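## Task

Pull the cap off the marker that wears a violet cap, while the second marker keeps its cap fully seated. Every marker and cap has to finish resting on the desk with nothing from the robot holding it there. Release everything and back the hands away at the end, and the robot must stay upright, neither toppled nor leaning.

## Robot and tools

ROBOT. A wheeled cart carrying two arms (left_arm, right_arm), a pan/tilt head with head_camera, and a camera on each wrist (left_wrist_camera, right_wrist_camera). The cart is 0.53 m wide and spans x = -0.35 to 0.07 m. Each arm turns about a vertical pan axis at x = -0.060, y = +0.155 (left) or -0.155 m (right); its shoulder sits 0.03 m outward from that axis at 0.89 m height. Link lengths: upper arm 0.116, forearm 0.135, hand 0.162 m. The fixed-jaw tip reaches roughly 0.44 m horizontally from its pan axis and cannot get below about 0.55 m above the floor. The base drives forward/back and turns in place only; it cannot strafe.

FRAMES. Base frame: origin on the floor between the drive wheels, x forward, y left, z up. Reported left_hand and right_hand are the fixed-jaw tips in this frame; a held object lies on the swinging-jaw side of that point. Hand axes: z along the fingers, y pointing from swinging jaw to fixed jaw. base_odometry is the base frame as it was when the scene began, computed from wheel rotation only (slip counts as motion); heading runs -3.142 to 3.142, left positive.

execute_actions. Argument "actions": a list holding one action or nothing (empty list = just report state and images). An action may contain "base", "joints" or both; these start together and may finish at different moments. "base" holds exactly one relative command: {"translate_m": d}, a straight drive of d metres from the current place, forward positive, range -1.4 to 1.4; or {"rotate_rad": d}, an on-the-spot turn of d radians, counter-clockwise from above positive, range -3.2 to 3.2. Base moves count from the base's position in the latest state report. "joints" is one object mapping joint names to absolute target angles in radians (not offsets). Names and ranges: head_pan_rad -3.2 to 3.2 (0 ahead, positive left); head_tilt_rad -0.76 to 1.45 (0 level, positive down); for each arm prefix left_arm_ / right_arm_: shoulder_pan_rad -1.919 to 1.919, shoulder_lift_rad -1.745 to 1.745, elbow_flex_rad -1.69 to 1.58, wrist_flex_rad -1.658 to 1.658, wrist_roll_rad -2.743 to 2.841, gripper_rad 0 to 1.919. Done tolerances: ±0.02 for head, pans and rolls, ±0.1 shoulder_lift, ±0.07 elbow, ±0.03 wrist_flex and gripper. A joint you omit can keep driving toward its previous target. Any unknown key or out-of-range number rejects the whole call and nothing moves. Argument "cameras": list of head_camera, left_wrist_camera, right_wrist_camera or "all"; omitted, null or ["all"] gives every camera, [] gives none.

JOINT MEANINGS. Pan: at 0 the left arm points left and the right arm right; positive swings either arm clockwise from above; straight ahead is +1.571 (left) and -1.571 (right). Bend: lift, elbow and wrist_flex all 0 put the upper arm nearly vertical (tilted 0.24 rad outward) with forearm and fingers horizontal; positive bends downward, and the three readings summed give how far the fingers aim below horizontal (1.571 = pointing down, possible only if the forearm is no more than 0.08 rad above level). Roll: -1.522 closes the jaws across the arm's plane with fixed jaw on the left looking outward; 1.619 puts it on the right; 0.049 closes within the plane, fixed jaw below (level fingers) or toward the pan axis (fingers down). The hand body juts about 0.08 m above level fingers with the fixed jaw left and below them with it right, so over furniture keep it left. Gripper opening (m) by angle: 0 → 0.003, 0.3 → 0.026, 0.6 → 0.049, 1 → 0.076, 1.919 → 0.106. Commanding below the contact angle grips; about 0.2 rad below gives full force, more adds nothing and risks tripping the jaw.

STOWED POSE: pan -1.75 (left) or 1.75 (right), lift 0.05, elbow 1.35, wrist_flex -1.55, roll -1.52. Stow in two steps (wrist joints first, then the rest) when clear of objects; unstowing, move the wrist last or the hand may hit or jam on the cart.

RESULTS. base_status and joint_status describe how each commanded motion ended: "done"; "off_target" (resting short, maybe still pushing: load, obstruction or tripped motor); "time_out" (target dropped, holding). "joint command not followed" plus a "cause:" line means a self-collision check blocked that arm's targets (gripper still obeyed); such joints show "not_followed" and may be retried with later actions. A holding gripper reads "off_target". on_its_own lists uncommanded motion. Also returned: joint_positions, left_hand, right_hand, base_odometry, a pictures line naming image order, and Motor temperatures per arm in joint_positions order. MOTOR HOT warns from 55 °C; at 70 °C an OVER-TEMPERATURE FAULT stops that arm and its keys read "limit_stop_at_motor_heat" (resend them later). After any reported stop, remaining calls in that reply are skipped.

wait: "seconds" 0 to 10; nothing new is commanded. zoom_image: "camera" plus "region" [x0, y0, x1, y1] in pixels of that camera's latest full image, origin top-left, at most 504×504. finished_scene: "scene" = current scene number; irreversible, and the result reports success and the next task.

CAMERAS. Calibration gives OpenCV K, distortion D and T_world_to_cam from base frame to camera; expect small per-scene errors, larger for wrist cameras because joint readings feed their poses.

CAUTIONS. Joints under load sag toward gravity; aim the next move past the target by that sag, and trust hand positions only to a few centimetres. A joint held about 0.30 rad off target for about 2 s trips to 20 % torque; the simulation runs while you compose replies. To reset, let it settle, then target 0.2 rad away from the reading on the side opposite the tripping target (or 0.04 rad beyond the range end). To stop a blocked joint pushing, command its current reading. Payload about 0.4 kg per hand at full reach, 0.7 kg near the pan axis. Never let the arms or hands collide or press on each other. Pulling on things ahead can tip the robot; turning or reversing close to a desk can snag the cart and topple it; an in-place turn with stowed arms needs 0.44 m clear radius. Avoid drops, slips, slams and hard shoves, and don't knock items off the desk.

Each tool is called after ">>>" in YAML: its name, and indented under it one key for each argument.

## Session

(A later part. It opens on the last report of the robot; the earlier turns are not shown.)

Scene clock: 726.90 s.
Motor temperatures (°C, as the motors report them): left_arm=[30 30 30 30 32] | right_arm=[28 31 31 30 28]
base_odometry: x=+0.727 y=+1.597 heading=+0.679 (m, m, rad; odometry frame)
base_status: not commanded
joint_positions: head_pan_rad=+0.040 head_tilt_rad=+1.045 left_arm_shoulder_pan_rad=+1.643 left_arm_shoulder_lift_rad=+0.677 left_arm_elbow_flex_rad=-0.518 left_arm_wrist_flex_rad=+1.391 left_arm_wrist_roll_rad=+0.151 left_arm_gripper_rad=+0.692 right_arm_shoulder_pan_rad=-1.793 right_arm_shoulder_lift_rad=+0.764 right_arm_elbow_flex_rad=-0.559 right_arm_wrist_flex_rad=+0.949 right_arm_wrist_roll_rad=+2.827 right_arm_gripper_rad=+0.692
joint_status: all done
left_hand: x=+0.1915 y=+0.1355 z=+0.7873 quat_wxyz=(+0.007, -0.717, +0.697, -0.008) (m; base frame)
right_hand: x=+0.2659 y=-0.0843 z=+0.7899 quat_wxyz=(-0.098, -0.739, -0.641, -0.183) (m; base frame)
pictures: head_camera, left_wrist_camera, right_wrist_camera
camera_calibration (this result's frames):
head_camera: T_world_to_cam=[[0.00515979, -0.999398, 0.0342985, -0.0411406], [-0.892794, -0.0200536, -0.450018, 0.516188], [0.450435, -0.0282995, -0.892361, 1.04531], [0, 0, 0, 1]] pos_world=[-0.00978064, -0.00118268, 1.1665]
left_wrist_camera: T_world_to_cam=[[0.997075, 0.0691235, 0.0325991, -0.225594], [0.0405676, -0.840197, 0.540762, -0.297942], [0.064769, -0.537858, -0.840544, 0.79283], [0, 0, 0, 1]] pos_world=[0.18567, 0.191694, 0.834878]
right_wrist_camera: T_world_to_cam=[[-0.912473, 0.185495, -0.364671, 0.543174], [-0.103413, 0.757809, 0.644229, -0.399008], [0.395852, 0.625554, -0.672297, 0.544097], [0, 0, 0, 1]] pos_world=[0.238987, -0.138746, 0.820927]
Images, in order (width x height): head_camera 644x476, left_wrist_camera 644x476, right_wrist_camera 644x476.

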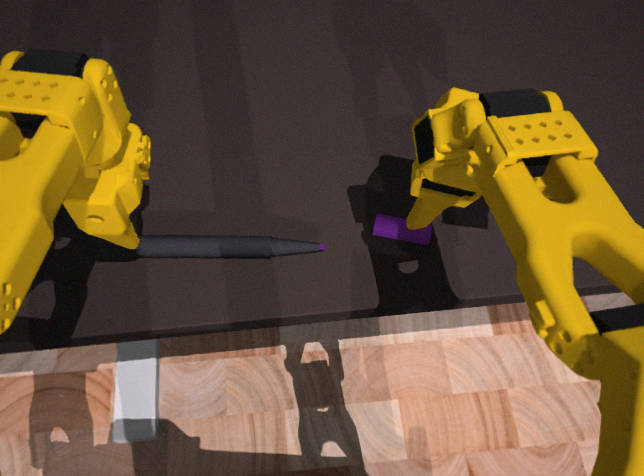

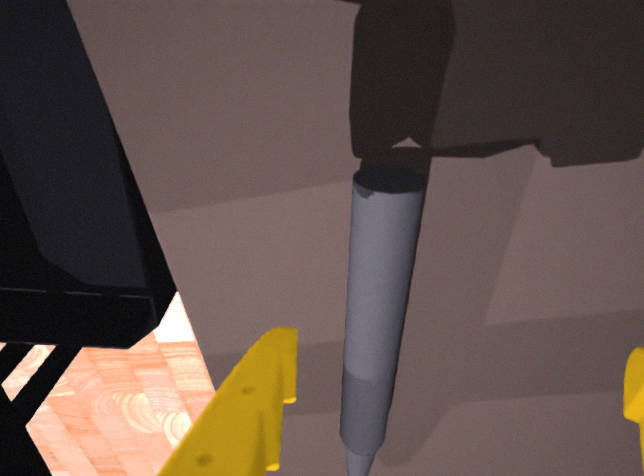

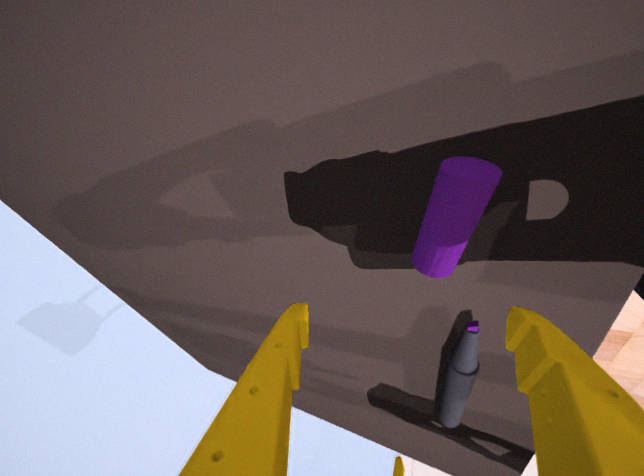

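>>> execute_actions:
  actions:
    - {"base": {"translate_m": -0.35}, "joints": {"right_arm_shoulder_lift_rad": 0.6, "left_arm_shoulder_lift_rad": 0.52, "head_tilt_rad": 0.75}}

Scene clock: 732.87 s.
Motor temperatures (°C, as the motors report them): left_arm=[30 30 30 30 32] | right_arm=[28 31 31 30 28]
base_odometry: x=+0.455 y=+1.378 heading=+0.677 (m, m, rad; odometry frame)
base_status: done
joint_positions: head_pan_rad=+0.040 head_tilt_rad=+0.764 left_arm_shoulder_pan_rad=+1.643 left_arm_shoulder_lift_rad=+0.579 left_arm_elbow_flex_rad=-0.518 left_arm_wrist_flex_rad=+1.391 left_arm_wrist_roll_rad=+0.151 left_arm_gripper_rad=+0.693 right_arm_shoulder_pan_rad=-1.793 right_arm_shoulder_lift_rad=+0.662 right_arm_elbow_flex_rad=-0.559 right_arm_wrist_flex_rad=+0.949 right_arm_wrist_roll_rad=+2.827 right_arm_gripper_rad=+0.692
joint_status: all done
left_hand: x=+0.2008 y=+0.1349 z=+0.8096 quat_wxyz=(+0.038, -0.716, +0.695, -0.045) (m; base frame)
right_hand: x=+0.2747 y=-0.0823 z=+0.8211 quat_wxyz=(-0.121, -0.730, -0.633, -0.226) (m; base frame)
pictures: head_camera, left_wrist_camera, right_wrist_camera
camera_calibration (this result's frames):
head_camera: T_world_to_cam=[[-0.00297514, -0.999723, 0.0233285, -0.0288964], [-0.733297, -0.0136802, -0.679771, 0.78813], [0.679902, -0.0191291, -0.733054, 0.87273], [0, 0, 0, 1]] pos_world=[-0.015523, -0.00141214, 1.17618]
left_wrist_camera: T_world_to_cam=[[0.989136, 0.0696993, 0.129426, -0.312481], [-0.0127837, -0.836327, 0.548081, -0.306661], [0.146444, -0.543782, -0.826351, 0.783471], [0, 0, 0, 1]] pos_world=[0.190432, 0.191348, 0.85594]
right_wrist_camera: T_world_to_cam=[[-0.872278, 0.194566, -0.448637, 0.620805], [-0.167258, 0.743401, 0.647595, -0.406092], [0.459517, 0.639921, -0.61591, 0.497749], [0, 0, 0, 1]] pos_world=[0.244868, -0.137418, 0.848068]
Images, in order (width x height): head_camera 644x476, left_wrist_camera 644x476, right_wrist_camera 644x476.

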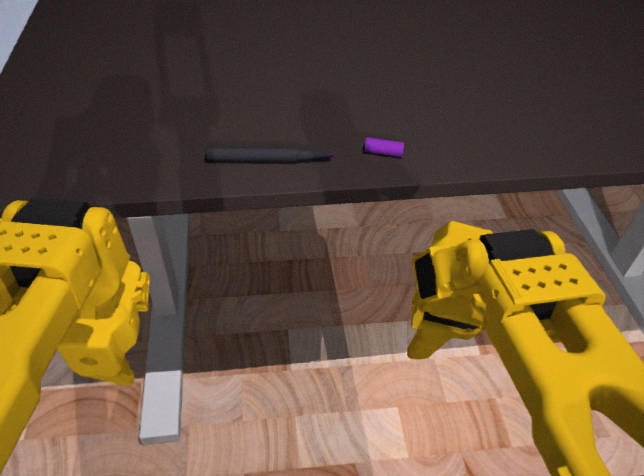

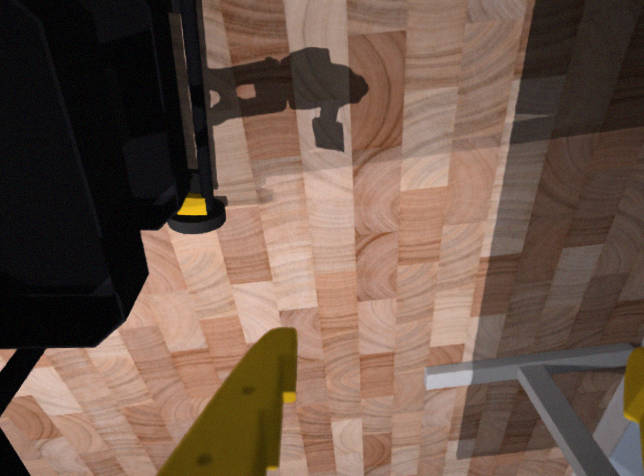

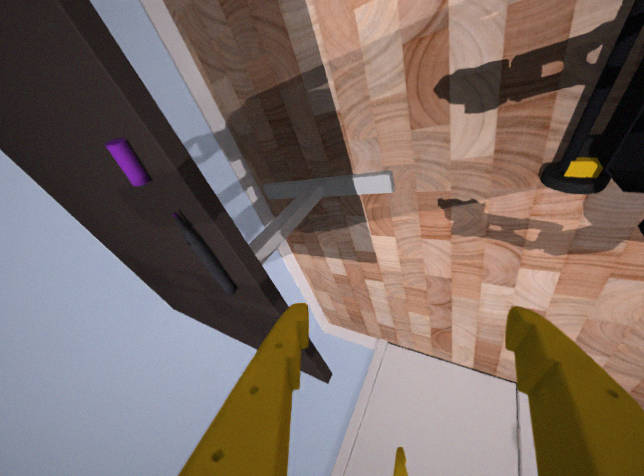

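>>> execute_actions:
  actions: []
  cameras: ["head_camera"]

Scene clock: 734.37 s.
Motor temperatures (°C, as the motors report them): left_arm=[30 30 30 30 32] | right_arm=[28 31 31 30 28]
base_odometry: x=+0.455 y=+1.378 heading=+0.677 (m, m, rad; odometry frame)
base_status: done
joint_positions: head_pan_rad=+0.040 head_tilt_rad=+0.764 left_arm_shoulder_pan_rad=+1.643 left_arm_shoulder_lift_rad=+0.579 left_arm_elbow_flex_rad=-0.518 left_arm_wrist_flex_rad=+1.391 left_arm_wrist_roll_rad=+0.151 left_arm_gripper_rad=+0.693 right_arm_shoulder_pan_rad=-1.793 right_arm_shoulder_lift_rad=+0.662 right_arm_elbow_flex_rad=-0.559 right_arm_wrist_flex_rad=+0.949 right_arm_wrist_roll_rad=+2.827 right_arm_gripper_rad=+0.692
joint_status: all done
left_hand: x=+0.2008 y=+0.1349 z=+0.8096 quat_wxyz=(+0.038, -0.716, +0.695, -0.045) (m; base frame)
right_hand: x=+0.2747 y=-0.0823 z=+0.8211 quat_wxyz=(-0.121, -0.730, -0.633, -0.226) (m; base frame)
pictures: head_camera
camera_calibration (this result's frames):
head_camera: T_world_to_cam=[[-0.00297547, -0.999723, 0.0233285, -0.0288965], [-0.733297, -0.0136799, -0.679771, 0.78813], [0.679902, -0.0191294, -0.733054, 0.87273], [0, 0, 0, 1]] pos_world=[-0.015523, -0.00141215, 1.17618]
Images, in order (width x height): head_camera 644x476.

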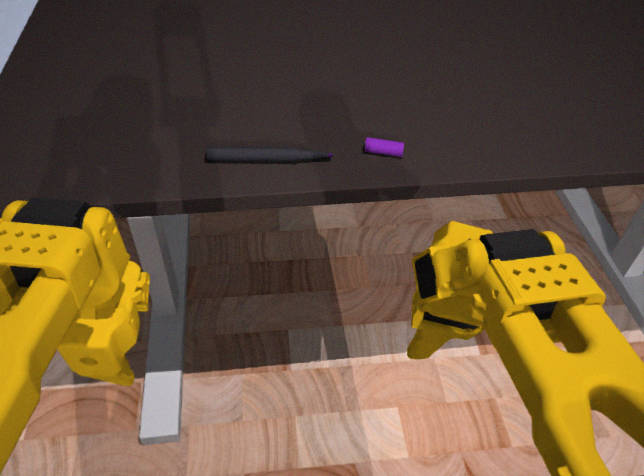

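The marker is uncapped, both parts are resting on the desk, and the robot has backed clear. I'm ending scene 1.

>>> finished_scene:
  scene: 1

The scene is finished: the task was done.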